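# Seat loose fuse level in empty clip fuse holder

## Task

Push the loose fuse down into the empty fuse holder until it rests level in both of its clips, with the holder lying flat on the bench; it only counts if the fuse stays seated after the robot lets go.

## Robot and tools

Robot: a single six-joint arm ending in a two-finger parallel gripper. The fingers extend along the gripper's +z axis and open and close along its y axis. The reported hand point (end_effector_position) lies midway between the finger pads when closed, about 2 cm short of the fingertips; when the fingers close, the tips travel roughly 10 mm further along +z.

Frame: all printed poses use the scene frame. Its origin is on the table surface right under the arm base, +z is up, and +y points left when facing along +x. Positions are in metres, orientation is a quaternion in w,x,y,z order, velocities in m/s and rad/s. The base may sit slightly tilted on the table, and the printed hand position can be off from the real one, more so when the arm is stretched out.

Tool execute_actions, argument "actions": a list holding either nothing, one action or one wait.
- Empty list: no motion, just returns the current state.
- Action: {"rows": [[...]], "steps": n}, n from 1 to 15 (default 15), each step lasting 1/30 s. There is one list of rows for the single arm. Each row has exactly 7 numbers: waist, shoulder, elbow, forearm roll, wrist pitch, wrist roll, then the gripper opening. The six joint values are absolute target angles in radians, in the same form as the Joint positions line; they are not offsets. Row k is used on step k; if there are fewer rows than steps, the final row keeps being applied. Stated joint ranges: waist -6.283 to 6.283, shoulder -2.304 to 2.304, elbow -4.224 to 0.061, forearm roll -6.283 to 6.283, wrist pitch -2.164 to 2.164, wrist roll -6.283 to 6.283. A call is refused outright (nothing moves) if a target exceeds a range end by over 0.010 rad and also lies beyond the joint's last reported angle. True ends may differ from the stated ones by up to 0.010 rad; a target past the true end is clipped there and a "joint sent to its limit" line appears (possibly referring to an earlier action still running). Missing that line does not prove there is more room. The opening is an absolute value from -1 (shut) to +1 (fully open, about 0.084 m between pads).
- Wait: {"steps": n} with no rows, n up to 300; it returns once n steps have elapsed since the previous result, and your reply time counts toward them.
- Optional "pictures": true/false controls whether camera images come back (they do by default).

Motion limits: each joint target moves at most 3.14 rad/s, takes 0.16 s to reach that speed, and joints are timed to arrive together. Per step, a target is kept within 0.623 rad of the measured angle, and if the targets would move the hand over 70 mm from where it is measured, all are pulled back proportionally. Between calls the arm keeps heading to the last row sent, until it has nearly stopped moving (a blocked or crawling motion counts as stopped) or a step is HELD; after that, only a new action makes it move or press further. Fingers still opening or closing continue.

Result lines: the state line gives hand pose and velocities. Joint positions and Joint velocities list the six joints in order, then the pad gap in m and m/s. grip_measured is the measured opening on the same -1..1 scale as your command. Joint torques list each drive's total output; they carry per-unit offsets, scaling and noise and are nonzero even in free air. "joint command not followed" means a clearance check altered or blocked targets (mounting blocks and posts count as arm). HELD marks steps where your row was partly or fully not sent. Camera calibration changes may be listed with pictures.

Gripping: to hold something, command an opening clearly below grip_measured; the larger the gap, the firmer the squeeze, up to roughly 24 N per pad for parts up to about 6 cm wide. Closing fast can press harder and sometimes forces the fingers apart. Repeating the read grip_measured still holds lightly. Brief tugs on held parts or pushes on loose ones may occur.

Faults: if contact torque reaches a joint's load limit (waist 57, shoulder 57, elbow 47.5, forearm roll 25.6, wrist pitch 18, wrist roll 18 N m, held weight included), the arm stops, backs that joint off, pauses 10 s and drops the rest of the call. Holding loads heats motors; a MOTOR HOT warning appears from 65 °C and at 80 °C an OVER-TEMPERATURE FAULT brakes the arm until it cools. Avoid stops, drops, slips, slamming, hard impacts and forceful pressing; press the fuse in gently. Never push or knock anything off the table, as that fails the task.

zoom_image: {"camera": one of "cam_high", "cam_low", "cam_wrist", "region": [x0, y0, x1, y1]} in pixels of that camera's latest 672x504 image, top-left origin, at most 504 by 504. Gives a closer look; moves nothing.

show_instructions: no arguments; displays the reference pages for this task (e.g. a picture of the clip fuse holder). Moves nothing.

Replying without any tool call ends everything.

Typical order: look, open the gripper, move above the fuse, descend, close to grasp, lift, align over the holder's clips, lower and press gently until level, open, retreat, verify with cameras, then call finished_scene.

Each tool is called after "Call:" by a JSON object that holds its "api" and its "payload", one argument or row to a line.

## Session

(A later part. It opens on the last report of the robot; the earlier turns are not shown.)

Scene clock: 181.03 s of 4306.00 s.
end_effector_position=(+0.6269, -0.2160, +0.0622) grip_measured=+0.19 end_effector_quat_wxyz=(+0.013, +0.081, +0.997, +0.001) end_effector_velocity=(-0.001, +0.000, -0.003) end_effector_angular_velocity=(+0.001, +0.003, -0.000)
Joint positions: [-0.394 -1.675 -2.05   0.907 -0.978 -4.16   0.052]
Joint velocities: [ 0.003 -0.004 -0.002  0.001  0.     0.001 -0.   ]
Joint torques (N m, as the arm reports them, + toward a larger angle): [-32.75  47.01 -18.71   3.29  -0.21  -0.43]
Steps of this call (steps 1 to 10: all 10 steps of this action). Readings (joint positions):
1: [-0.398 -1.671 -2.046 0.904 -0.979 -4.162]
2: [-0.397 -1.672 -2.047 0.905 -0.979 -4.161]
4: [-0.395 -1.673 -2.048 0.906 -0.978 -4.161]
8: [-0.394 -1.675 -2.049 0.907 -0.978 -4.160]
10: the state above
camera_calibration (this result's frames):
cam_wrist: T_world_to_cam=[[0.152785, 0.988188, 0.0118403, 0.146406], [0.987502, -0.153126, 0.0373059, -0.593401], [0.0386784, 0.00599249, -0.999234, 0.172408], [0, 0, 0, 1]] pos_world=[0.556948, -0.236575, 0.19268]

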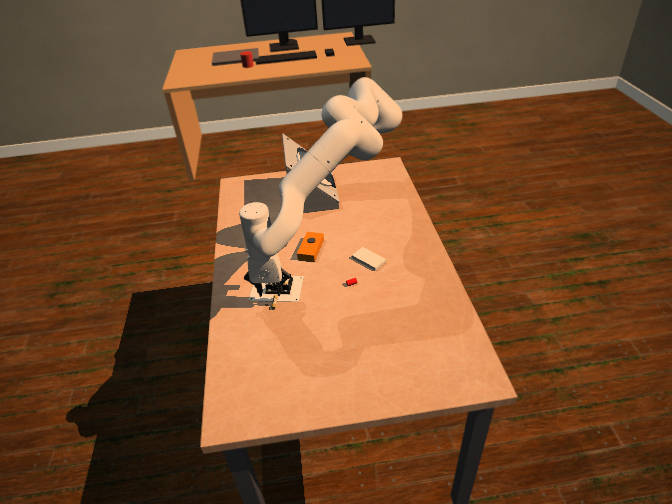

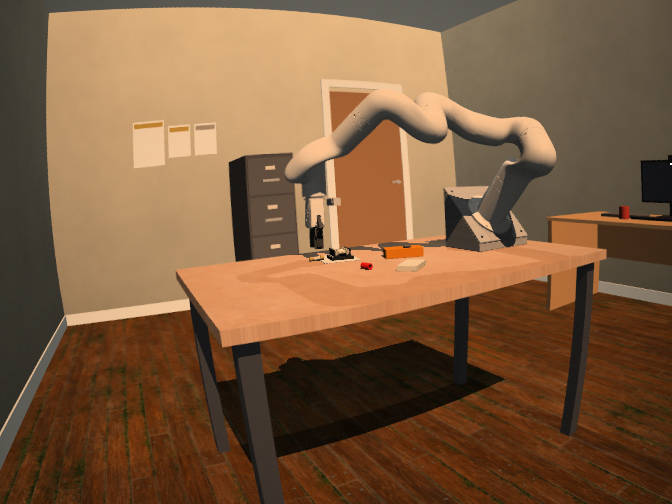

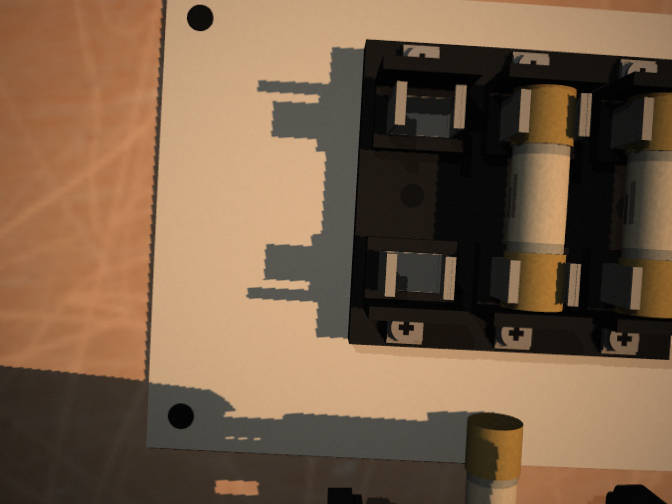

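Call:
{"api": "execute_actions", "payload": {
  "actions": [
    {"rows":[[-0.378,-1.684,-2.051,0.924,-0.969,-4.15,0.2],[-0.378,-1.684,-2.051,0.924,-0.969,-4.15,0.2],[-0.362,-1.693,-2.052,0.94,-0.96,-4.14,0.2],[-0.362,-1.693,-2.052,0.94,-0.96,-4.14,0.2],[-0.347,-1.7013,-2.0535,0.9559,-0.9511,-4.13,0.2]],"steps":15}
  ]
}}

Scene clock: 197.80 s of 4306.00 s.
end_effector_position=(+0.6311, -0.2051, +0.0281) grip_measured=+0.19 end_effector_quat_wxyz=(+0.012, +0.100, +0.995, +0.001) end_effector_velocity=(+0.002, +0.003, -0.008) end_effector_angular_velocity=(-0.001, -0.003, -0.013)
Joint positions: [-0.348 -1.7   -2.053  0.954 -0.952 -4.131  0.052]
Joint velocities: [ 0.011 -0.006 -0.002  0.014  0.008  0.01   0.   ]
Joint torques (N m, as the arm reports them, + toward a larger angle): [-33.54  46.43 -17.37   2.71  -0.04  -0.47]
Steps of this call (steps 1 to 15: the robot went on to your last target; steps 16 to 90: nothing new was sent; then 13.27 s passed at rest; steps 91 to 105: all 15 steps of this action). Readings (joint positions):
91: [-0.393 -1.675 -2.050 0.908 -0.978 -4.160]
92: [-0.392 -1.676 -2.050 0.910 -0.976 -4.159]
94: [-0.385 -1.680 -2.051 0.917 -0.972 -4.154]
98: [-0.361 -1.694 -2.052 0.941 -0.960 -4.140]
105: the state above
camera_calibration (this result's frames):
cam_wrist: T_world_to_cam=[[0.190533, 0.9816, 0.0125895, 0.11019], [0.98093, -0.190873, 0.0366676, -0.598124], [0.0383959, 0.00536304, -0.999248, 0.138242], [0, 0, 0, 1]] pos_world=[0.560414, -0.223069, 0.158683]

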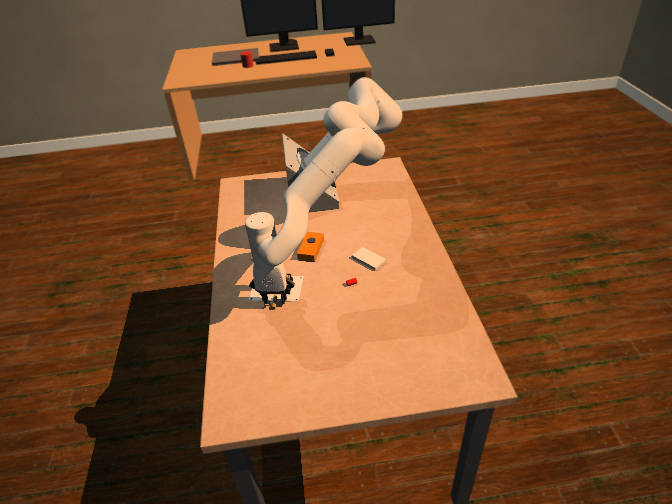

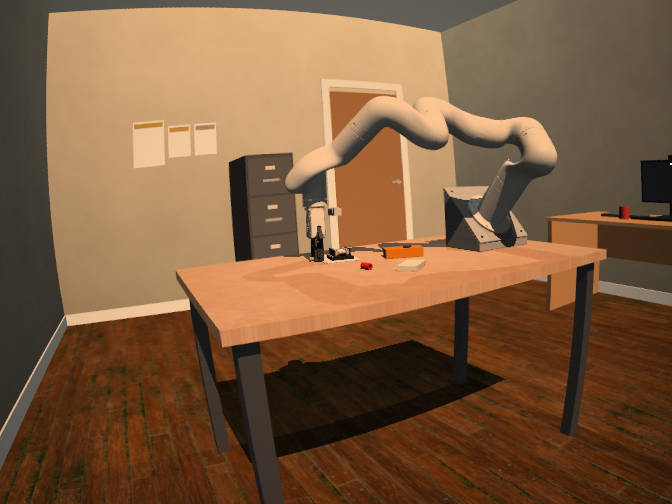

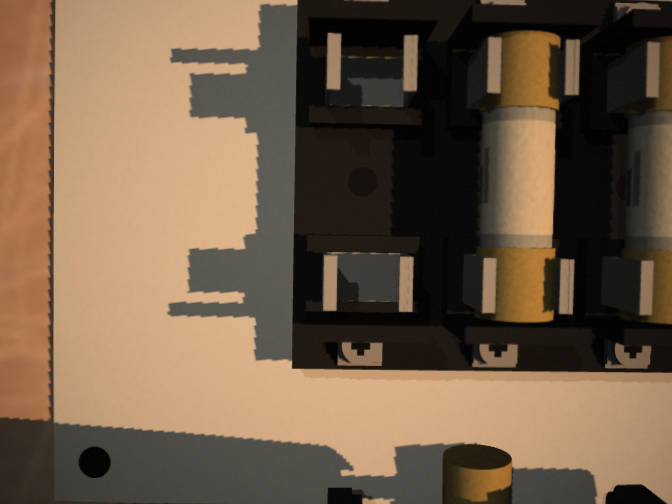

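Call:
{"api": "execute_actions", "payload": {
  "actions": [
    {"rows":[[-0.3455,-1.7089,-2.0711,0.947,-0.958,-4.122,0.2],[-0.3455,-1.7089,-2.0711,0.947,-0.958,-4.122,0.2],[-0.3455,-1.7089,-2.0711,0.947,-0.958,-4.122,0.2],[-0.3455,-1.7089,-2.0711,0.947,-0.958,-4.122,0.2],[-0.3455,-1.7089,-2.0711,0.947,-0.958,-4.122,0.1],[-0.3455,-1.7089,-2.0711,0.947,-0.958,-4.122,-0.2],[-0.3455,-1.7089,-2.0711,0.947,-0.958,-4.122,-0.4],[-0.3455,-1.7089,-2.0711,0.947,-0.958,-4.122,-0.6],[-0.3455,-1.7089,-2.0711,0.947,-0.958,-4.122,-0.75],[-0.3455,-1.7089,-2.0711,0.947,-0.958,-4.122,-0.9],[-0.3455,-1.7089,-2.0711,0.947,-0.958,-4.122,-1]],"steps":15}
  ],
  "pictures": false
}}

Call:
{"api": "execute_actions", "payload": {
  "actions": [
    {"rows":[[-0.3455,-1.7089,-2.0711,0.947,-0.958,-4.122,-1]],"steps":12}
  ]
}}

Scene clock: 212.83 s of 4306.00 s.
end_effector_position=(+0.6334, -0.2050, +0.0271) grip_measured=-0.71 end_effector_quat_wxyz=(+0.010, +0.098, +0.995, +0.001) end_effector_velocity=(+0.001, +0.001, -0.001) end_effector_angular_velocity=(-0.000, +0.001, +0.001)
Joint positions: [-0.346 -1.709 -2.071  0.947 -0.958 -4.122  0.013]
Joint velocities: [ 0.002 -0.001 -0.002 -0.001 -0.001  0.001  0.   ]
Joint torques (N m, as the arm reports them, + toward a larger angle): [-30.95  46.85 -18.02   3.17  -0.14  -0.4 ]
Steps of this call (steps 1 to 15: the robot went on to your last target; steps 16 to 90: nothing new was sent; then 11.53 s passed at rest; steps 91 to 105: all 15 steps of this action). Readings (joint positions):
91: [-0.347 -1.701 -2.054 0.956 -0.951 -4.130]
92: [-0.347 -1.702 -2.056 0.955 -0.952 -4.129]
94: [-0.346 -1.705 -2.062 0.952 -0.954 -4.126]
98: [-0.346 -1.708 -2.069 0.948 -0.957 -4.123]
105: the state above

Scene clock: 213.23 s of 4306.00 s.
end_effector_position=(+0.6334, -0.2050, +0.0271) grip_measured=-0.71 end_effector_quat_wxyz=(+0.010, +0.098, +0.995, +0.001) end_effector_velocity=(+0.000, -0.001, +0.001) end_effector_angular_velocity=(-0.001, -0.001, +0.000)
Joint positions: [-0.346 -1.709 -2.071  0.947 -0.958 -4.122  0.013]
Joint velocities: [-0.001  0.    -0.    -0.     0.001 -0.     0.   ]
Joint torques (N m, as the arm reports them, + toward a larger angle): [-31.34  45.76 -17.34   2.71  -0.11  -0.44]
Steps of this call (steps 1 to 12: all 12 steps of this action). Readings (joint positions):
1: [-0.346 -1.709 -2.071 0.947 -0.958 -4.122]
2: [-0.346 -1.709 -2.071 0.947 -0.958 -4.122]
4: [-0.346 -1.709 -2.071 0.947 -0.958 -4.122]
8: [-0.346 -1.709 -2.071 0.947 -0.958 -4.122]
12: the state above
camera_calibration (this result's frames):
cam_wrist: T_world_to_cam=[[0.187033, 0.982282, 0.0118515, 0.111982], [0.981752, -0.187327, 0.0327269, -0.600005], [0.0343672, 0.00551418, -0.999394, 0.139727], [0, 0, 0, 1]] pos_world=[0.56331, -0.223165, 0.157951]

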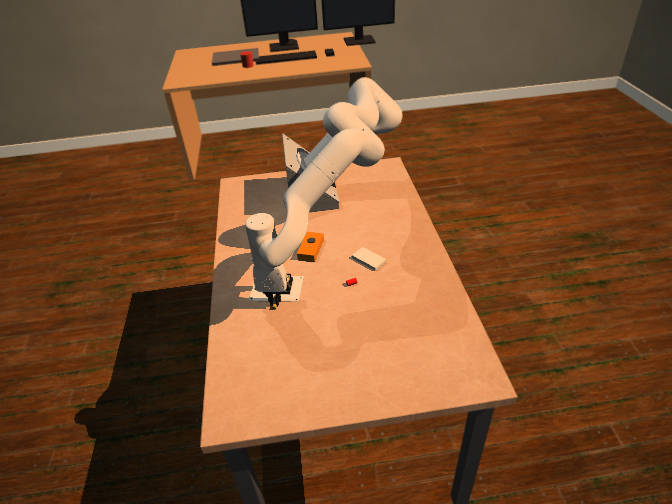

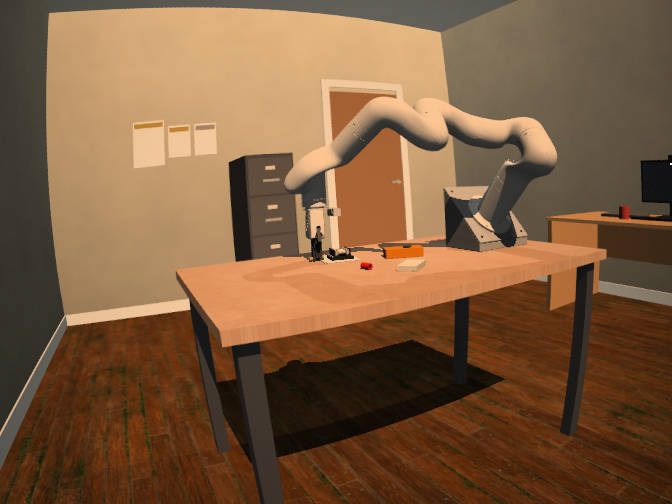

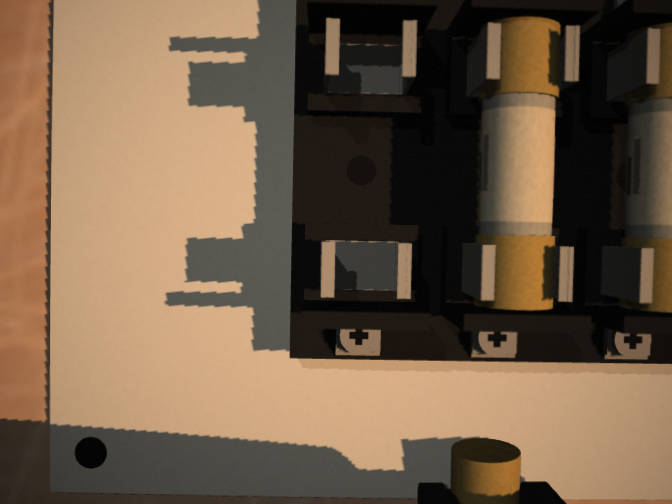

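Call:
{"api": "execute_actions", "payload": {
  "actions": [
    {"rows":[[-0.362,-1.698,-2.063,0.934,-0.965,-4.135,-1],[-0.362,-1.698,-2.063,0.934,-0.965,-4.135,-1],[-0.378,-1.686,-2.056,0.92,-0.971,-4.15,-1],[-0.378,-1.686,-2.056,0.92,-0.971,-4.15,-1],[-0.41,-1.656,-2.033,0.893,-0.984,-4.17,-1],[-0.41,-1.656,-2.033,0.893,-0.984,-4.17,-1],[-0.45,-1.61,-1.993,0.86,-0.999,-4.19,-1],[-0.45,-1.61,-1.993,0.86,-0.999,-4.19,-1],[-0.475,-1.578,-1.94,0.858,-0.99,-4.21,-1],[-0.475,-1.578,-1.94,0.858,-0.99,-4.21,-1],[-0.485,-1.55,-1.88,0.868,-0.975,-4.23,-1],[-0.485,-1.55,-1.88,0.868,-0.975,-4.23,-1],[-0.479,-1.541,-1.822,0.897,-0.946,-4.255,-1]],"steps":15}
  ],
  "pictures": false
}}

Call:
{"api": "execute_actions", "payload": {
  "actions": [
    {"rows":[[-0.479,-1.541,-1.822,0.897,-0.946,-4.255,-1],[-0.479,-1.541,-1.822,0.897,-0.946,-4.255,-1],[-0.479,-1.541,-1.822,0.897,-0.946,-4.255,-1],[-0.479,-1.541,-1.822,0.897,-0.946,-4.255,-1],[-0.47,-1.539,-1.784,0.925,-0.921,-4.275,-1],[-0.47,-1.539,-1.784,0.925,-0.921,-4.275,-1],[-0.47,-1.539,-1.784,0.925,-0.921,-4.275,-1],[-0.461,-1.537,-1.745,0.954,-0.896,-4.302,-1],[-0.461,-1.537,-1.745,0.954,-0.896,-4.302,-1],[-0.461,-1.537,-1.745,0.954,-0.896,-4.302,-1],[-0.4535,-1.5335,-1.7065,0.979,-0.8718,-4.326,-1]],"steps":15}
  ],
  "pictures": false
}}

Call:
{"api": "execute_actions", "payload": {
  "actions": [
    {"rows":[[-0.4535,-1.5335,-1.7065,0.979,-0.8718,-4.326,-1]],"steps":15}
  ]
}}

Scene clock: 237.00 s of 4306.00 s.
end_effector_position=(+0.5972, -0.2236, +0.1112) grip_measured=-0.71 end_effector_quat_wxyz=(+0.016, +0.080, +0.997, +0.002) end_effector_velocity=(-0.181, +0.005, -0.001) end_effector_angular_velocity=(+0.054, +0.010, -0.152)
Joint positions: [-0.468 -1.574 -1.914  0.876 -0.974 -4.218  0.013]
Joint velocities: [-0.134  0.303  0.743  0.13   0.197 -0.294  0.   ]
Joint torques (N m, as the arm reports them, + toward a larger angle): [-15.35  34.31 -15.56   3.87  -0.07  -0.43]
Steps of this call (steps 1 to 15: the robot went on to your last target; steps 16 to 90: nothing new was sent; then 20.27 s passed at rest; steps 91 to 105: all 15 steps of this action). Readings (joint positions):
91: [-0.346 -1.709 -2.071 0.947 -0.958 -4.122]
92: [-0.347 -1.708 -2.070 0.945 -0.959 -4.124]
94: [-0.355 -1.703 -2.066 0.939 -0.962 -4.130]
98: [-0.389 -1.674 -2.044 0.911 -0.976 -4.155]
105: the state above

Scene clock: 237.50 s of 4306.00 s.
end_effector_position=(+0.5507, -0.2167, +0.0727) grip_measured=-0.71 end_effector_quat_wxyz=(+0.012, +0.103, +0.995, +0.003) end_effector_velocity=(-0.072, +0.013, -0.082) end_effector_angular_velocity=(-0.012, +0.028, -0.065)
Joint positions: [-0.458 -1.536 -1.73   0.963 -0.887 -4.311  0.013]
Joint velocities: [ 0.049  0.015  0.245  0.158  0.146 -0.148  0.   ]
Joint torques (N m, as the arm reports them, + toward a larger angle): [-33.17  49.59 -23.36   2.05  -0.15  -0.31]
Steps of this call (steps 1 to 15: all 15 steps of this action). Readings (joint positions):
1: [-0.471 -1.565 -1.890 0.880 -0.968 -4.227]
2: [-0.473 -1.559 -1.870 0.885 -0.962 -4.235]
4: [-0.476 -1.551 -1.845 0.891 -0.954 -4.245]
8: [-0.474 -1.542 -1.810 0.909 -0.936 -4.262]
15: the state above

Scene clock: 238.00 s of 4306.00 s.
end_effector_position=(+0.5447, -0.2157, +0.0659) grip_measured=-0.71 end_effector_quat_wxyz=(+0.012, +0.105, +0.994, +0.001) end_effector_velocity=(-0.001, -0.000, -0.001) end_effector_angular_velocity=(+0.001, +0.001, -0.002)
Joint positions: [-0.454 -1.533 -1.707  0.979 -0.872 -4.326  0.013]
Joint velocities: [ 0.    -0.001  0.003  0.001  0.001 -0.001  0.   ]
Joint torques (N m, as the arm reports them, + toward a larger angle): [-29.    43.35 -17.65   2.74  -0.16  -0.42]
Steps of this call (steps 1 to 15: all 15 steps of this action). Readings (joint positions):
1: [-0.456 -1.536 -1.723 0.968 -0.883 -4.315]
2: [-0.456 -1.535 -1.718 0.971 -0.880 -4.318]
4: [-0.455 -1.534 -1.712 0.975 -0.876 -4.322]
8: [-0.454 -1.533 -1.708 0.978 -0.873 -4.325]
15: the state above
camera_calibration (this result's frames):
cam_wrist: T_world_to_cam=[[0.201533, 0.979403, 0.0124459, 0.130066], [0.978739, -0.201858, 0.0363765, -0.517927], [0.0381396, 0.00485025, -0.999261, 0.179423], [0, 0, 0, 1]] pos_world=[0.473859, -0.232806, 0.196512]

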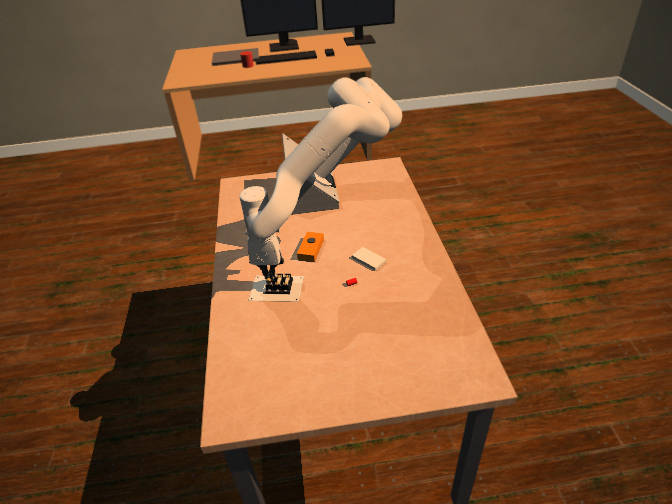

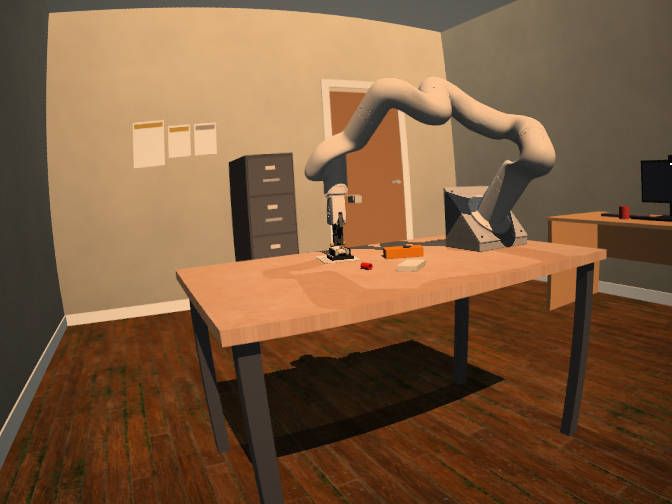

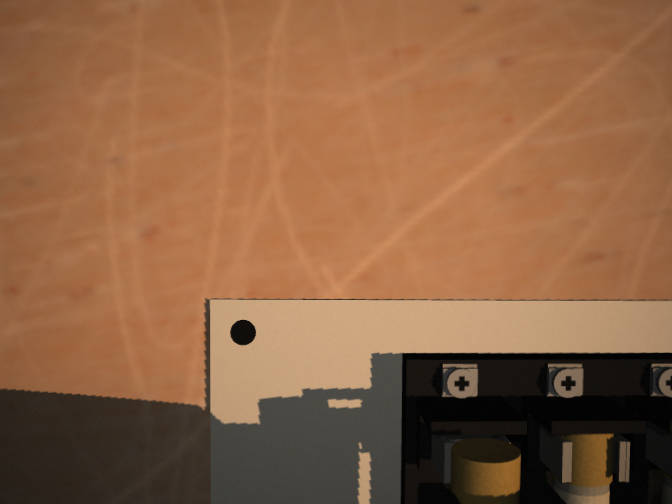

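Call:
{"api": "execute_actions", "payload": {
  "actions": [
    {"rows":[[-0.4515,-1.5335,-1.7045,0.98,-0.8715,-4.327,-1],[-0.4515,-1.5335,-1.7045,0.98,-0.8715,-4.327,-1],[-0.4515,-1.5335,-1.7045,0.98,-0.8715,-4.327,-1],[-0.448,-1.538,-1.7065,0.987,-0.8695,-4.331,-1],[-0.448,-1.538,-1.7065,0.987,-0.8695,-4.331,-1],[-0.448,-1.538,-1.7065,0.987,-0.8695,-4.331,-1],[-0.4443,-1.5425,-1.708,0.9922,-0.8678,-4.3337,-1]],"steps":15}
  ],
  "pictures": false
}}

Call:
{"api": "execute_actions", "payload": {
  "actions": [
    {"rows":[[-0.4443,-1.5425,-1.708,0.9922,-0.8678,-4.3337,-0.55],[-0.4443,-1.5425,-1.708,0.9922,-0.8678,-4.3337,-0.4],[-0.4443,-1.5425,-1.708,0.9922,-0.8678,-4.3337,-0.4],[-0.4443,-1.5425,-1.708,0.9922,-0.8678,-4.3337,-0.4],[-0.4443,-1.5425,-1.708,0.9922,-0.8678,-4.3337,-0.4],[-0.4443,-1.5425,-1.708,0.9922,-0.8678,-4.3337,-0.4],[-0.4443,-1.5425,-1.708,0.9922,-0.8678,-4.3337,-0.4],[-0.4504,-1.5347,-1.705,0.9824,-0.8708,-4.328,-0.4],[-0.4504,-1.5347,-1.705,0.9824,-0.8708,-4.328,-0.4],[-0.4606,-1.5215,-1.6999,0.9659,-0.8759,-4.3184,-0.4]],"steps":15}
  ],
  "pictures": false
}}

Call:
{"api": "execute_actions", "payload": {
  "actions": [
    {"rows":[[-0.4606,-1.5215,-1.6999,0.9659,-0.8759,-4.3184,-0.4]],"steps":10}
  ]
}}

Call:
{"api": "zoom_image", "payload": {
  "camera": "cam_high",
  "region": [240,255,320,305]
}}

Scene clock: 262.20 s of 4306.00 s.
end_effector_position=(+0.5450, -0.2146, +0.0591) grip_measured=-0.71 end_effector_quat_wxyz=(+0.012, +0.105, +0.994, +0.002) end_effector_velocity=(+0.002, +0.000, -0.002) end_effector_angular_velocity=(-0.001, -0.004, +0.003)
Joint positions: [-0.446 -1.541 -1.708  0.991 -0.869 -4.333  0.013]
Joint velocities: [ 0.003 -0.003 -0.004  0.007  0.001 -0.004  0.   ]
Joint torques (N m, as the arm reports them, + toward a larger angle): [-20.54  36.96 -15.26   4.52   0.33  -0.61]
Steps of this call (steps 1 to 15: the robot went on to your last target; steps 16 to 90: nothing new was sent; then 20.70 s passed at rest; steps 91 to 105: all 15 steps of this action). Readings (joint positions):
91: [-0.453 -1.533 -1.706 0.979 -0.872 -4.326]
92: [-0.453 -1.533 -1.706 0.979 -0.872 -4.326]
94: [-0.452 -1.534 -1.706 0.980 -0.872 -4.327]
98: [-0.449 -1.537 -1.706 0.985 -0.870 -4.330]
105: the state above

Scene clock: 262.70 s of 4306.00 s.
end_effector_position=(+0.5443, -0.2149, +0.0703) grip_measured=-0.42 end_effector_quat_wxyz=(+0.012, +0.105, +0.994, +0.001) end_effector_velocity=(-0.001, -0.001, +0.038) end_effector_angular_velocity=(-0.005, +0.001, -0.003)
Joint positions: [-0.457 -1.526 -1.702  0.972 -0.874 -4.322  0.026]
Joint velocities: [-0.039  0.05   0.017 -0.06  -0.019  0.035  0.   ]
Joint torques (N m, as the arm reports them, + toward a larger angle): [-26.7   40.87 -16.7    3.44  -0.16  -0.32]
Steps of this call (steps 1 to 15: all 15 steps of this action). Readings (joint positions):
1: [-0.445 -1.541 -1.708 0.991 -0.869 -4.333]
2: [-0.445 -1.541 -1.708 0.991 -0.868 -4.333]
4: [-0.444 -1.543 -1.708 0.992 -0.868 -4.334]
8: [-0.444 -1.543 -1.708 0.992 -0.868 -4.334]
15: the state above

Scene clock: 263.03 s of 4306.00 s.
end_effector_position=(+0.5436, -0.2149, +0.0731) grip_measured=-0.42 end_effector_quat_wxyz=(+0.011, +0.106, +0.994, +0.001) end_effector_velocity=(+0.001, +0.000, +0.001) end_effector_angular_velocity=(-0.000, -0.001, -0.000)
Joint positions: [-0.46  -1.522 -1.7    0.966 -0.876 -4.319  0.026]
Joint velocities: [-0.     0.002  0.    -0.001 -0.001  0.002 -0.   ]
Joint torques (N m, as the arm reports them, + toward a larger angle): [-28.21  43.99 -17.84   3.06  -0.22  -0.4 ]
Steps of this call (steps 1 to 10: all 10 steps of this action). Readings (joint positions):
1: [-0.458 -1.524 -1.702 0.970 -0.874 -4.321]
2: [-0.459 -1.524 -1.701 0.969 -0.875 -4.320]
4: [-0.460 -1.523 -1.700 0.967 -0.875 -4.319]
8: [-0.460 -1.522 -1.700 0.966 -0.876 -4.319]
10: the state above
camera_calibration (this result's frames):
cam_wrist: T_world_to_cam=[[0.202519, 0.979208, 0.0117578, 0.128923], [0.978628, -0.202808, 0.0340036, -0.516964], [0.0356812, 0.00462013, -0.999353, 0.187923], [0, 0, 0, 1]] pos_world=[0.4731, -0.231955, 0.203864]

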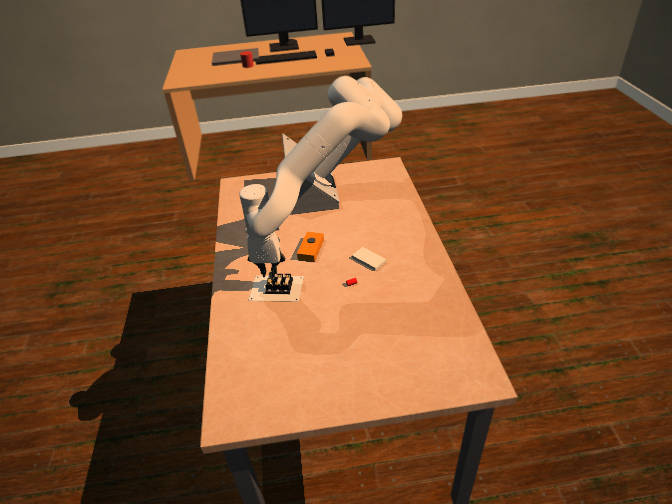

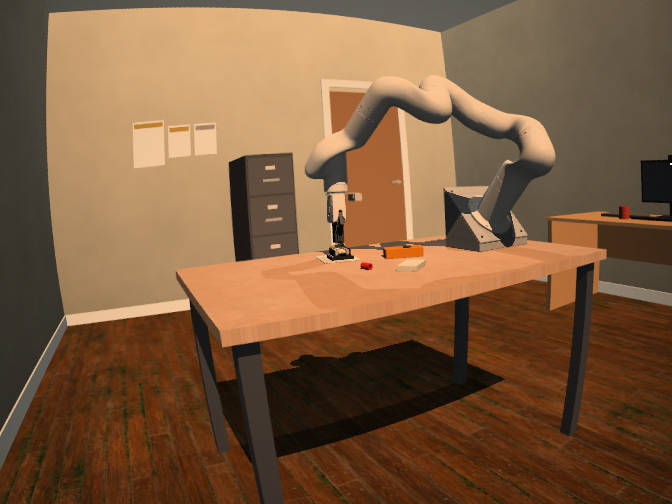

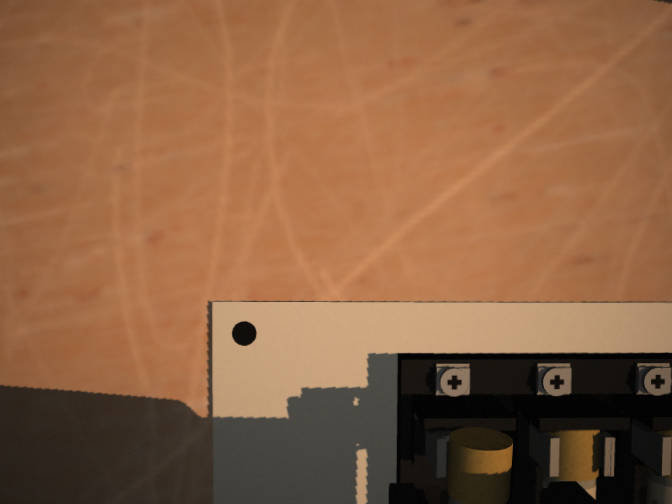

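Region (240, 255, 320, 305) of cam_high's 672x504 image, scaled by 6.300, with more detail than that image has; it fills the top 315 rows of this view, and the rest is white.

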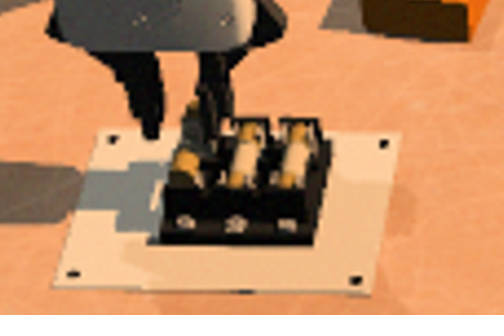

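Call:
{"api": "execute_actions", "payload": {
  "actions": [
    {"rows":[[-0.47,-1.526,-1.75,0.93,-0.906,-4.29,-0.4],[-0.47,-1.526,-1.75,0.93,-0.906,-4.29,-0.4],[-0.48,-1.531,-1.8,0.9,-0.936,-4.27,-0.4],[-0.48,-1.531,-1.8,0.9,-0.936,-4.27,-0.4],[-0.49,-1.536,-1.85,0.87,-0.966,-4.245,-0.4],[-0.49,-1.536,-1.85,0.87,-0.966,-4.245,-0.4],[-0.5,-1.541,-1.9,0.84,-0.996,-4.225,-0.4],[-0.5,-1.541,-1.9,0.84,-0.996,-4.225,-0.4],[-0.5071,-1.5459,-1.9371,0.8111,-1.0207,-4.14,-0.4]],"steps":15}
  ],
  "pictures": false
}}

Call:
{"api": "execute_actions", "payload": {
  "actions": [
    {"rows":[[-0.5071,-1.5459,-1.9371,0.8111,-1.0207,-4.14,-0.4]],"steps":15}
  ]
}}

Call:
{"api": "zoom_image", "payload": {
  "camera": "cam_wrist",
  "region": [360,150,660,400]
}}

Call:
{"api": "zoom_image", "payload": {
  "camera": "cam_low",
  "region": [310,230,370,270]
}}

Scene clock: 281.03 s of 4306.00 s.
end_effector_position=(+0.5946, -0.2272, +0.1465) grip_measured=-0.42 end_effector_quat_wxyz=(+0.014, +0.094, +0.995, +0.001) end_effector_velocity=(+0.028, -0.010, +0.061) end_effector_angular_velocity=(+0.001, +0.030, -0.103)
Joint positions: [-0.504 -1.543 -1.919  0.824 -1.008 -4.164  0.026]
Joint velocities: [-0.036 -0.029 -0.192 -0.137 -0.13   0.252 -0.   ]
Joint torques (N m, as the arm reports them, + toward a larger angle): [-24.93  40.56 -15.4    4.11  -0.12  -0.5 ]
Steps of this call (steps 1 to 15: the robot went on to your last target; steps 16 to 90: nothing new was sent; then 14.50 s passed at rest; steps 91 to 105: all 15 steps of this action). Readings (joint positions):
91: [-0.461 -1.522 -1.700 0.966 -0.876 -4.318]
92: [-0.461 -1.522 -1.704 0.962 -0.879 -4.315]
94: [-0.465 -1.525 -1.725 0.947 -0.892 -4.304]
98: [-0.480 -1.531 -1.801 0.900 -0.936 -4.269]
105: the state above

Scene clock: 281.53 s of 4306.00 s.
end_effector_position=(+0.5971, -0.2281, +0.1521) grip_measured=-0.42 end_effector_quat_wxyz=(+0.012, +0.099, +0.995, +0.001) end_effector_velocity=(+0.001, -0.000, +0.002) end_effector_angular_velocity=(-0.001, -0.001, -0.000)
Joint positions: [-0.507 -1.546 -1.937  0.811 -1.021 -4.14   0.026]
Joint velocities: [-0.001  0.001 -0.002 -0.002 -0.     0.002  0.   ]
Joint torques (N m, as the arm reports them, + toward a larger angle): [-29.08  46.35 -19.26   3.45  -0.13  -0.45]
Steps of this call (steps 1 to 15: all 15 steps of this action). Readings (joint positions):
1: [-0.505 -1.544 -1.924 0.820 -1.012 -4.157]
2: [-0.505 -1.545 -1.928 0.818 -1.015 -4.152]
4: [-0.506 -1.546 -1.932 0.814 -1.018 -4.146]
8: [-0.507 -1.546 -1.936 0.812 -1.020 -4.141]
15: the state above
camera_calibration (this result's frames):
cam_wrist: T_world_to_cam=[[0.189944, 0.981713, 0.0126463, 0.138032], [0.981057, -0.190285, 0.0363052, -0.573561], [0.0380477, 0.00551079, -0.999261, 0.263775], [0, 0, 0, 1]] pos_world=[0.526442, -0.246101, 0.282658]

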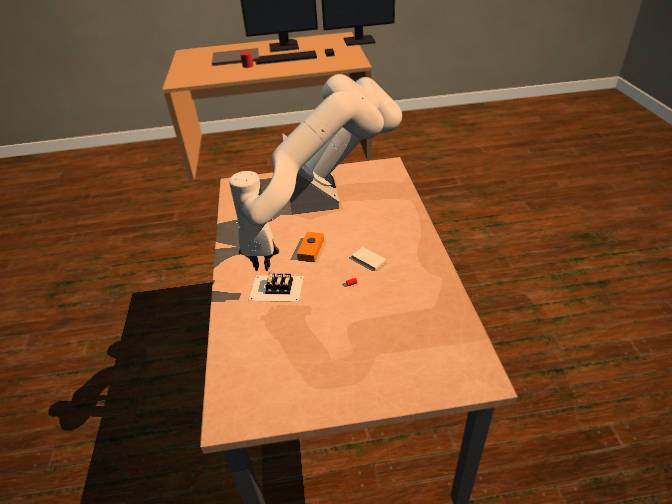

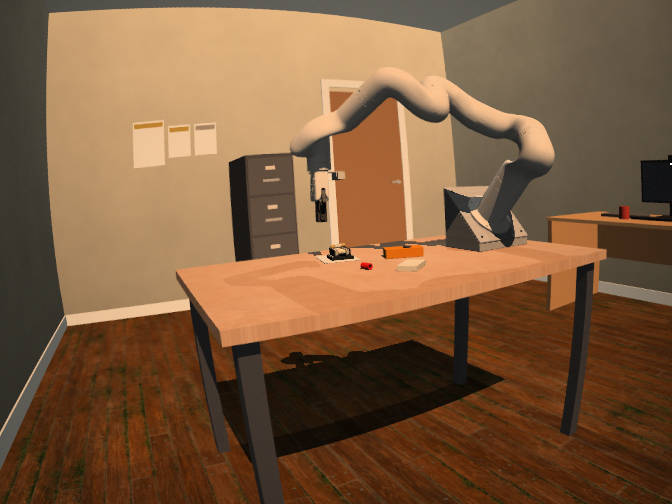

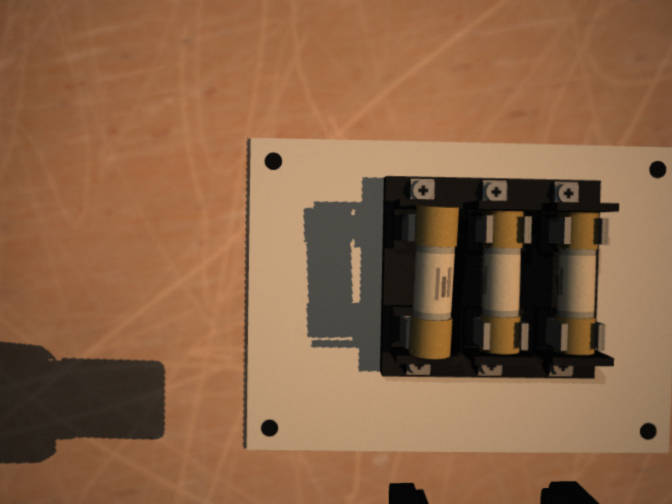

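Region (360, 150, 660, 400) of cam_wrist's 672x504 image, scaled by 1.680, with more detail than that image has.

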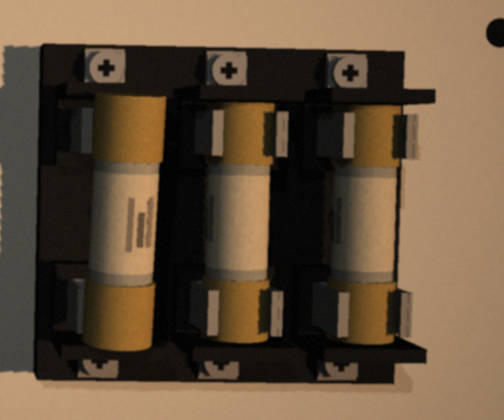

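Region (310, 230, 370, 270) of cam_low's 672x504 image, scaled by 8.400, with more detail than that image has.

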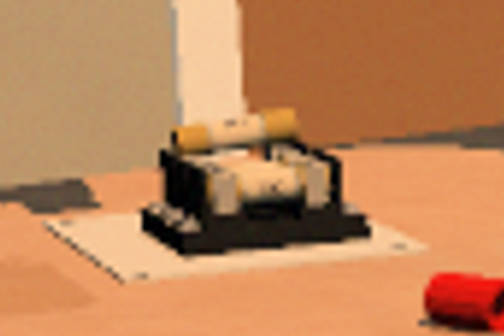

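Call:
{"api": "execute_actions", "payload": {
  "actions": [
    {"rows":[[-0.5,-1.541,-1.9,0.84,-0.996,-4.18,-0.4],[-0.5,-1.541,-1.9,0.84,-0.996,-4.18,-0.4],[-0.49,-1.536,-1.85,0.87,-0.966,-4.225,-0.4],[-0.49,-1.536,-1.85,0.87,-0.966,-4.225,-0.4],[-0.48,-1.531,-1.8,0.9,-0.936,-4.26,-0.4],[-0.48,-1.531,-1.8,0.9,-0.936,-4.26,-0.4],[-0.47,-1.526,-1.75,0.93,-0.906,-4.29,-0.4],[-0.47,-1.526,-1.75,0.93,-0.906,-4.29,-0.4],[-0.4606,-1.5215,-1.6999,0.9659,-0.8759,-4.3184,-0.4]],"steps":15}
  ],
  "pictures": false
}}

Call:
{"api": "execute_actions", "payload": {
  "actions": [
    {"rows":[[-0.4606,-1.5215,-1.6999,0.9659,-0.8759,-4.3184,-0.4],[-0.4606,-1.5215,-1.6999,0.9659,-0.8759,-4.3184,-0.4],[-0.4606,-1.5215,-1.6999,0.9659,-0.8759,-4.3184,-0.4],[-0.4606,-1.5215,-1.6999,0.9659,-0.8759,-4.3184,-0.4],[-0.4606,-1.5215,-1.6999,0.9659,-0.8759,-4.3184,-0.4],[-0.4606,-1.5215,-1.6999,0.9659,-0.8759,-4.3184,-0.4],[-0.455,-1.5285,-1.7025,0.975,-0.873,-4.3235,-0.4],[-0.455,-1.5285,-1.7025,0.975,-0.873,-4.3235,-0.4],[-0.45,-1.535,-1.705,0.983,-0.8706,-4.328,-0.4],[-0.45,-1.535,-1.705,0.983,-0.8706,-4.328,-0.4],[-0.4453,-1.5412,-1.7075,0.9906,-0.8683,-4.3328,-0.4]],"steps":15}
  ],
  "pictures": false
}}

Call:
{"api": "execute_actions", "payload": {
  "actions": [
    {"rows":[[-0.4453,-1.5412,-1.7075,0.9906,-0.8683,-4.3328,-0.4],[-0.4453,-1.5412,-1.7075,0.9906,-0.8683,-4.3328,-0.4],[-0.4453,-1.5412,-1.7075,0.9906,-0.8683,-4.3328,-0.4],[-0.4453,-1.5412,-1.7075,0.9906,-0.8683,-4.3328,-0.55],[-0.4453,-1.5412,-1.7075,0.9906,-0.8683,-4.3328,-0.65],[-0.4453,-1.5412,-1.7075,0.9906,-0.8683,-4.3328,-0.75],[-0.4453,-1.5412,-1.7075,0.9906,-0.8683,-4.3328,-0.85],[-0.4453,-1.5412,-1.7075,0.9906,-0.8683,-4.3328,-0.9]],"steps":15}
  ],
  "pictures": false
}}

Call:
{"api": "execute_actions", "payload": {
  "actions": [
    {"rows":[[-0.445,-1.542,-1.71,0.989,-0.8693,-4.332,-0.9],[-0.445,-1.542,-1.71,0.989,-0.8693,-4.332,-0.9],[-0.445,-1.542,-1.71,0.989,-0.8693,-4.332,-0.9],[-0.4447,-1.5429,-1.7122,0.9876,-0.8703,-4.331,-0.9]],"steps":15}
  ]
}}

Scene clock: 318.83 s of 4306.00 s.
end_effector_position=(+0.5484, -0.2160, +0.0789) grip_measured=-0.42 end_effector_quat_wxyz=(+0.011, +0.104, +0.995, +0.002) end_effector_velocity=(-0.053, +0.011, -0.062) end_effector_angular_velocity=(-0.023, +0.001, -0.042)
Joint positions: [-0.464 -1.524 -1.72   0.952 -0.889 -4.305  0.026]
Joint velocities: [ 0.038  0.027  0.213  0.149  0.137 -0.143  0.   ]
Joint torques (N m, as the arm reports them, + toward a larger angle): [-30.13  48.53 -23.63   2.41  -0.15  -0.43]
Steps of this call (steps 1 to 15: the robot went on to your last target; steps 16 to 90: nothing new was sent; then 33.80 s passed at rest; steps 91 to 105: all 15 steps of this action). Readings (joint positions):
91: [-0.507 -1.546 -1.937 0.811 -1.020 -4.141]
92: [-0.507 -1.545 -1.933 0.814 -1.018 -4.145]
94: [-0.503 -1.543 -1.916 0.827 -1.006 -4.163]
98: [-0.489 -1.536 -1.847 0.871 -0.964 -4.221]
105: the state above

Scene clock: 319.33 s of 4306.00 s.
end_effector_position=(+0.5442, -0.2146, +0.0616) grip_measured=-0.42 end_effector_quat_wxyz=(+0.011, +0.105, +0.994, +0.001) end_effector_velocity=(-0.001, +0.001, -0.034) end_effector_angular_velocity=(+0.006, +0.001, +0.002)
Joint positions: [-0.448 -1.537 -1.706  0.985 -0.87  -4.329  0.026]
Joint velocities: [ 0.034 -0.045 -0.013  0.053  0.017 -0.032 -0.   ]
Joint torques (N m, as the arm reports them, + toward a larger angle): [-30.29  47.92 -18.17   2.85  -0.14  -0.43]
Steps of this call (steps 1 to 15: all 15 steps of this action). Readings (joint positions):
1: [-0.463 -1.524 -1.714 0.956 -0.885 -4.309]
2: [-0.463 -1.523 -1.710 0.959 -0.882 -4.312]
4: [-0.462 -1.522 -1.705 0.962 -0.879 -4.315]
8: [-0.460 -1.522 -1.702 0.966 -0.876 -4.318]
15: the state above

Scene clock: 319.83 s of 4306.00 s.
end_effector_position=(+0.5446, -0.2145, +0.0589) grip_measured=-0.71 end_effector_quat_wxyz=(+0.012, +0.105, +0.994, +0.002) end_effector_velocity=(+0.000, +0.000, -0.000) end_effector_angular_velocity=(-0.000, +0.001, +0.001)
Joint positions: [-0.445 -1.541 -1.708  0.99  -0.868 -4.333  0.013]
Joint velocities: [ 0.001  0.     0.    -0.001  0.    -0.     0.   ]
Joint torques (N m, as the arm reports them, + toward a larger angle): [-25.82  42.27 -17.37   2.84   0.03  -0.61]
Steps of this call (steps 1 to 15: all 15 steps of this action). Readings (joint positions):
1: [-0.448 -1.538 -1.706 0.987 -0.870 -4.330]
2: [-0.447 -1.539 -1.707 0.988 -0.869 -4.331]
4: [-0.446 -1.540 -1.707 0.989 -0.869 -4.332]
8: [-0.446 -1.541 -1.707 0.990 -0.868 -4.333]
15: the state above

Scene clock: 320.33 s of 4306.00 s.
end_effector_position=(+0.5454, -0.2146, +0.0587) grip_measured=-0.71 end_effector_quat_wxyz=(+0.011, +0.104, +0.995, +0.002) end_effector_velocity=(+0.001, +0.000, +0.001) end_effector_angular_velocity=(-0.000, -0.002, +0.001)
Joint positions: [-0.445 -1.543 -1.712  0.988 -0.87  -4.331  0.013]
Joint velocities: [-0.     0.001 -0.001  0.    -0.001  0.     0.   ]
Joint torques (N m, as the arm reports them, + toward a larger angle): [-27.66  44.21 -17.92   3.07  -0.05  -0.56]
Steps of this call (steps 1 to 15: all 15 steps of this action). Readings (joint positions):
1: [-0.445 -1.541 -1.708 0.990 -0.868 -4.333]
2: [-0.445 -1.541 -1.708 0.990 -0.869 -4.333]
4: [-0.445 -1.541 -1.709 0.990 -0.869 -4.332]
8: [-0.445 -1.542 -1.711 0.988 -0.870 -4.331]
15: the state above
camera_calibration (this result's frames):
cam_wrist: T_world_to_cam=[[0.198539, 0.98, 0.0134833, 0.130725], [0.979428, -0.198892, 0.0340921, -0.517712], [0.036092, 0.00643732, -0.999328, 0.173622], [0, 0, 0, 1]] pos_world=[0.474842, -0.232197, 0.189392]

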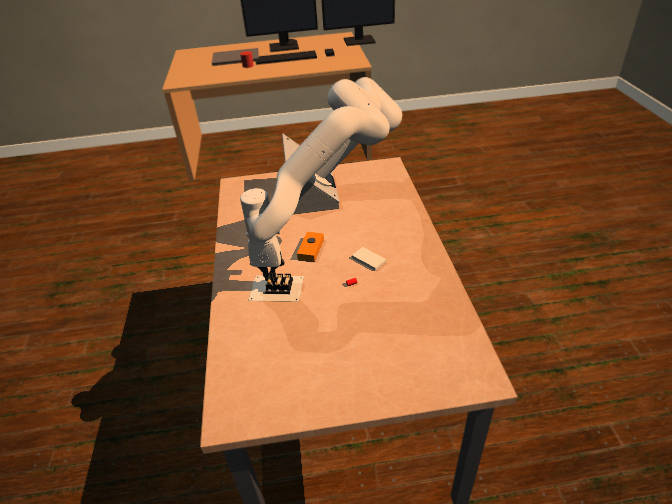

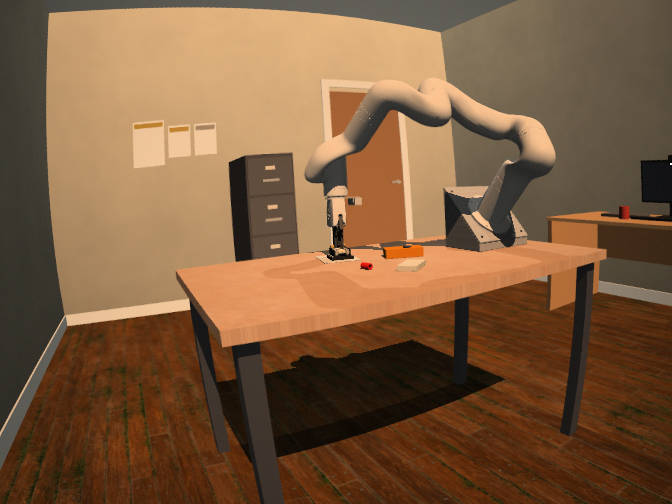

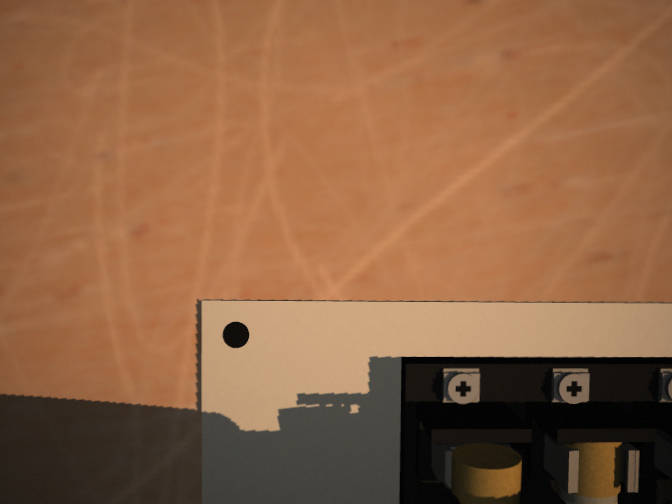

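Call:
{"api": "execute_actions", "payload": {
  "actions": [
    {"rows":[[-0.4447,-1.5429,-1.7122,0.9876,-0.8703,-4.331,-0.6],[-0.4447,-1.5429,-1.7122,0.9876,-0.8703,-4.331,-0.4],[-0.4447,-1.5429,-1.7122,0.9876,-0.8703,-4.331,-0.4],[-0.4447,-1.5429,-1.7122,0.9876,-0.8703,-4.331,-0.4],[-0.4447,-1.5429,-1.7122,0.9876,-0.8703,-4.331,-0.4],[-0.4447,-1.5429,-1.7122,0.9876,-0.8703,-4.331,-0.4],[-0.4447,-1.5429,-1.7122,0.9876,-0.8703,-4.331,-0.4],[-0.452,-1.533,-1.707,0.976,-0.874,-4.324,-0.4],[-0.452,-1.533,-1.707,0.976,-0.874,-4.324,-0.4],[-0.4606,-1.5222,-1.702,0.9645,-0.8768,-4.3177,-0.4]],"steps":15}
  ],
  "pictures": false
}}

Call:
{"api": "execute_actions", "payload": {
  "actions": [
    {"rows":[[-0.4606,-1.5222,-1.702,0.9645,-0.8768,-4.3177,-0.4]],"steps":10}
  ]
}}

Call:
{"api": "zoom_image", "payload": {
  "camera": "cam_low",
  "region": [310,230,370,270]
}}

Scene clock: 334.30 s of 4306.00 s.
end_effector_position=(+0.5448, -0.2150, +0.0709) grip_measured=-0.42 end_effector_quat_wxyz=(+0.011, +0.105, +0.994, +0.001) end_effector_velocity=(-0.002, -0.000, +0.032) end_effector_angular_velocity=(-0.005, +0.000, -0.006)
Joint positions: [-0.458 -1.526 -1.705  0.969 -0.875 -4.32   0.026]
Joint velocities: [-0.033  0.045  0.021 -0.048 -0.014  0.028  0.   ]
Joint torques (N m, as the arm reports them, + toward a larger angle): [-25.09  41.41 -15.94   2.86  -0.07  -0.5 ]
Steps of this call (steps 1 to 15: the robot went on to your last target; steps 16 to 90: nothing new was sent; then 10.47 s passed at rest; steps 91 to 105: all 15 steps of this action). Readings (joint positions):
91: [-0.445 -1.543 -1.712 0.988 -0.870 -4.331]
92: [-0.445 -1.543 -1.712 0.988 -0.870 -4.331]
94: [-0.445 -1.543 -1.712 0.988 -0.870 -4.331]
98: [-0.445 -1.543 -1.712 0.987 -0.870 -4.331]
105: the state above

Scene clock: 334.63 s of 4306.00 s.
end_effector_position=(+0.5440, -0.2151, +0.0734) grip_measured=-0.42 end_effector_quat_wxyz=(+0.011, +0.105, +0.994, +0.001) end_effector_velocity=(+0.000, +0.000, +0.001) end_effector_angular_velocity=(-0.000, -0.001, -0.000)
Joint positions: [-0.46  -1.522 -1.702  0.965 -0.877 -4.318  0.026]
Joint velocities: [-0.001  0.002  0.    -0.001 -0.     0.001 -0.   ]
Joint torques (N m, as the arm reports them, + toward a larger angle): [-27.23  45.07 -17.97   2.62  -0.03  -0.45]
Steps of this call (steps 1 to 10: all 10 steps of this action). Readings (joint positions):
1: [-0.458 -1.525 -1.704 0.968 -0.876 -4.320]
2: [-0.459 -1.524 -1.703 0.967 -0.876 -4.319]
4: [-0.460 -1.523 -1.703 0.966 -0.876 -4.318]
8: [-0.460 -1.523 -1.702 0.965 -0.877 -4.318]
10: the state above
camera_calibration (this result's frames):
cam_wrist: T_world_to_cam=[[0.201445, 0.97943, 0.0116966, 0.129621], [0.978862, -0.20173, 0.0336623, -0.517286], [0.0353294, 0.0046683, -0.999365, 0.188353], [0, 0, 0, 1]] pos_world=[0.473585, -0.232186, 0.204131]

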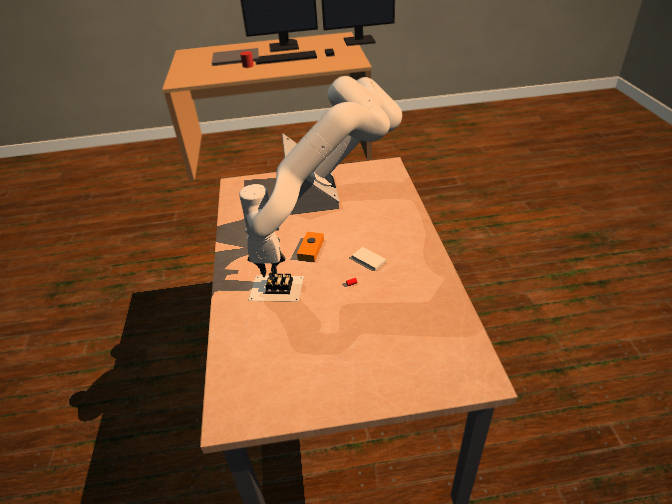

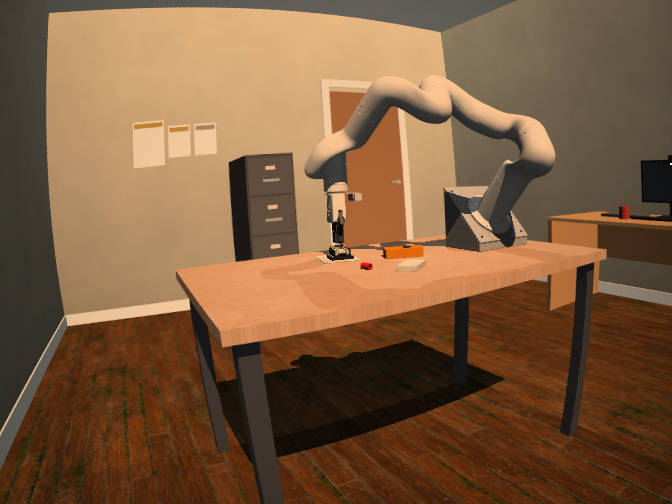

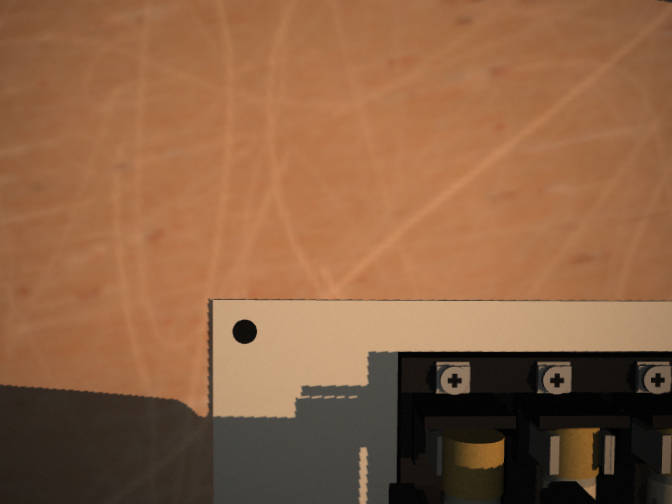

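Region (310, 230, 370, 270) of cam_low's 672x504 image, scaled by 8.400, with more detail than that image has.

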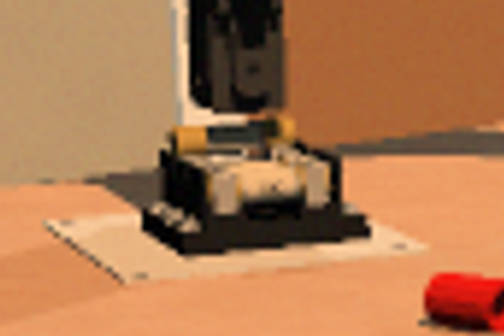

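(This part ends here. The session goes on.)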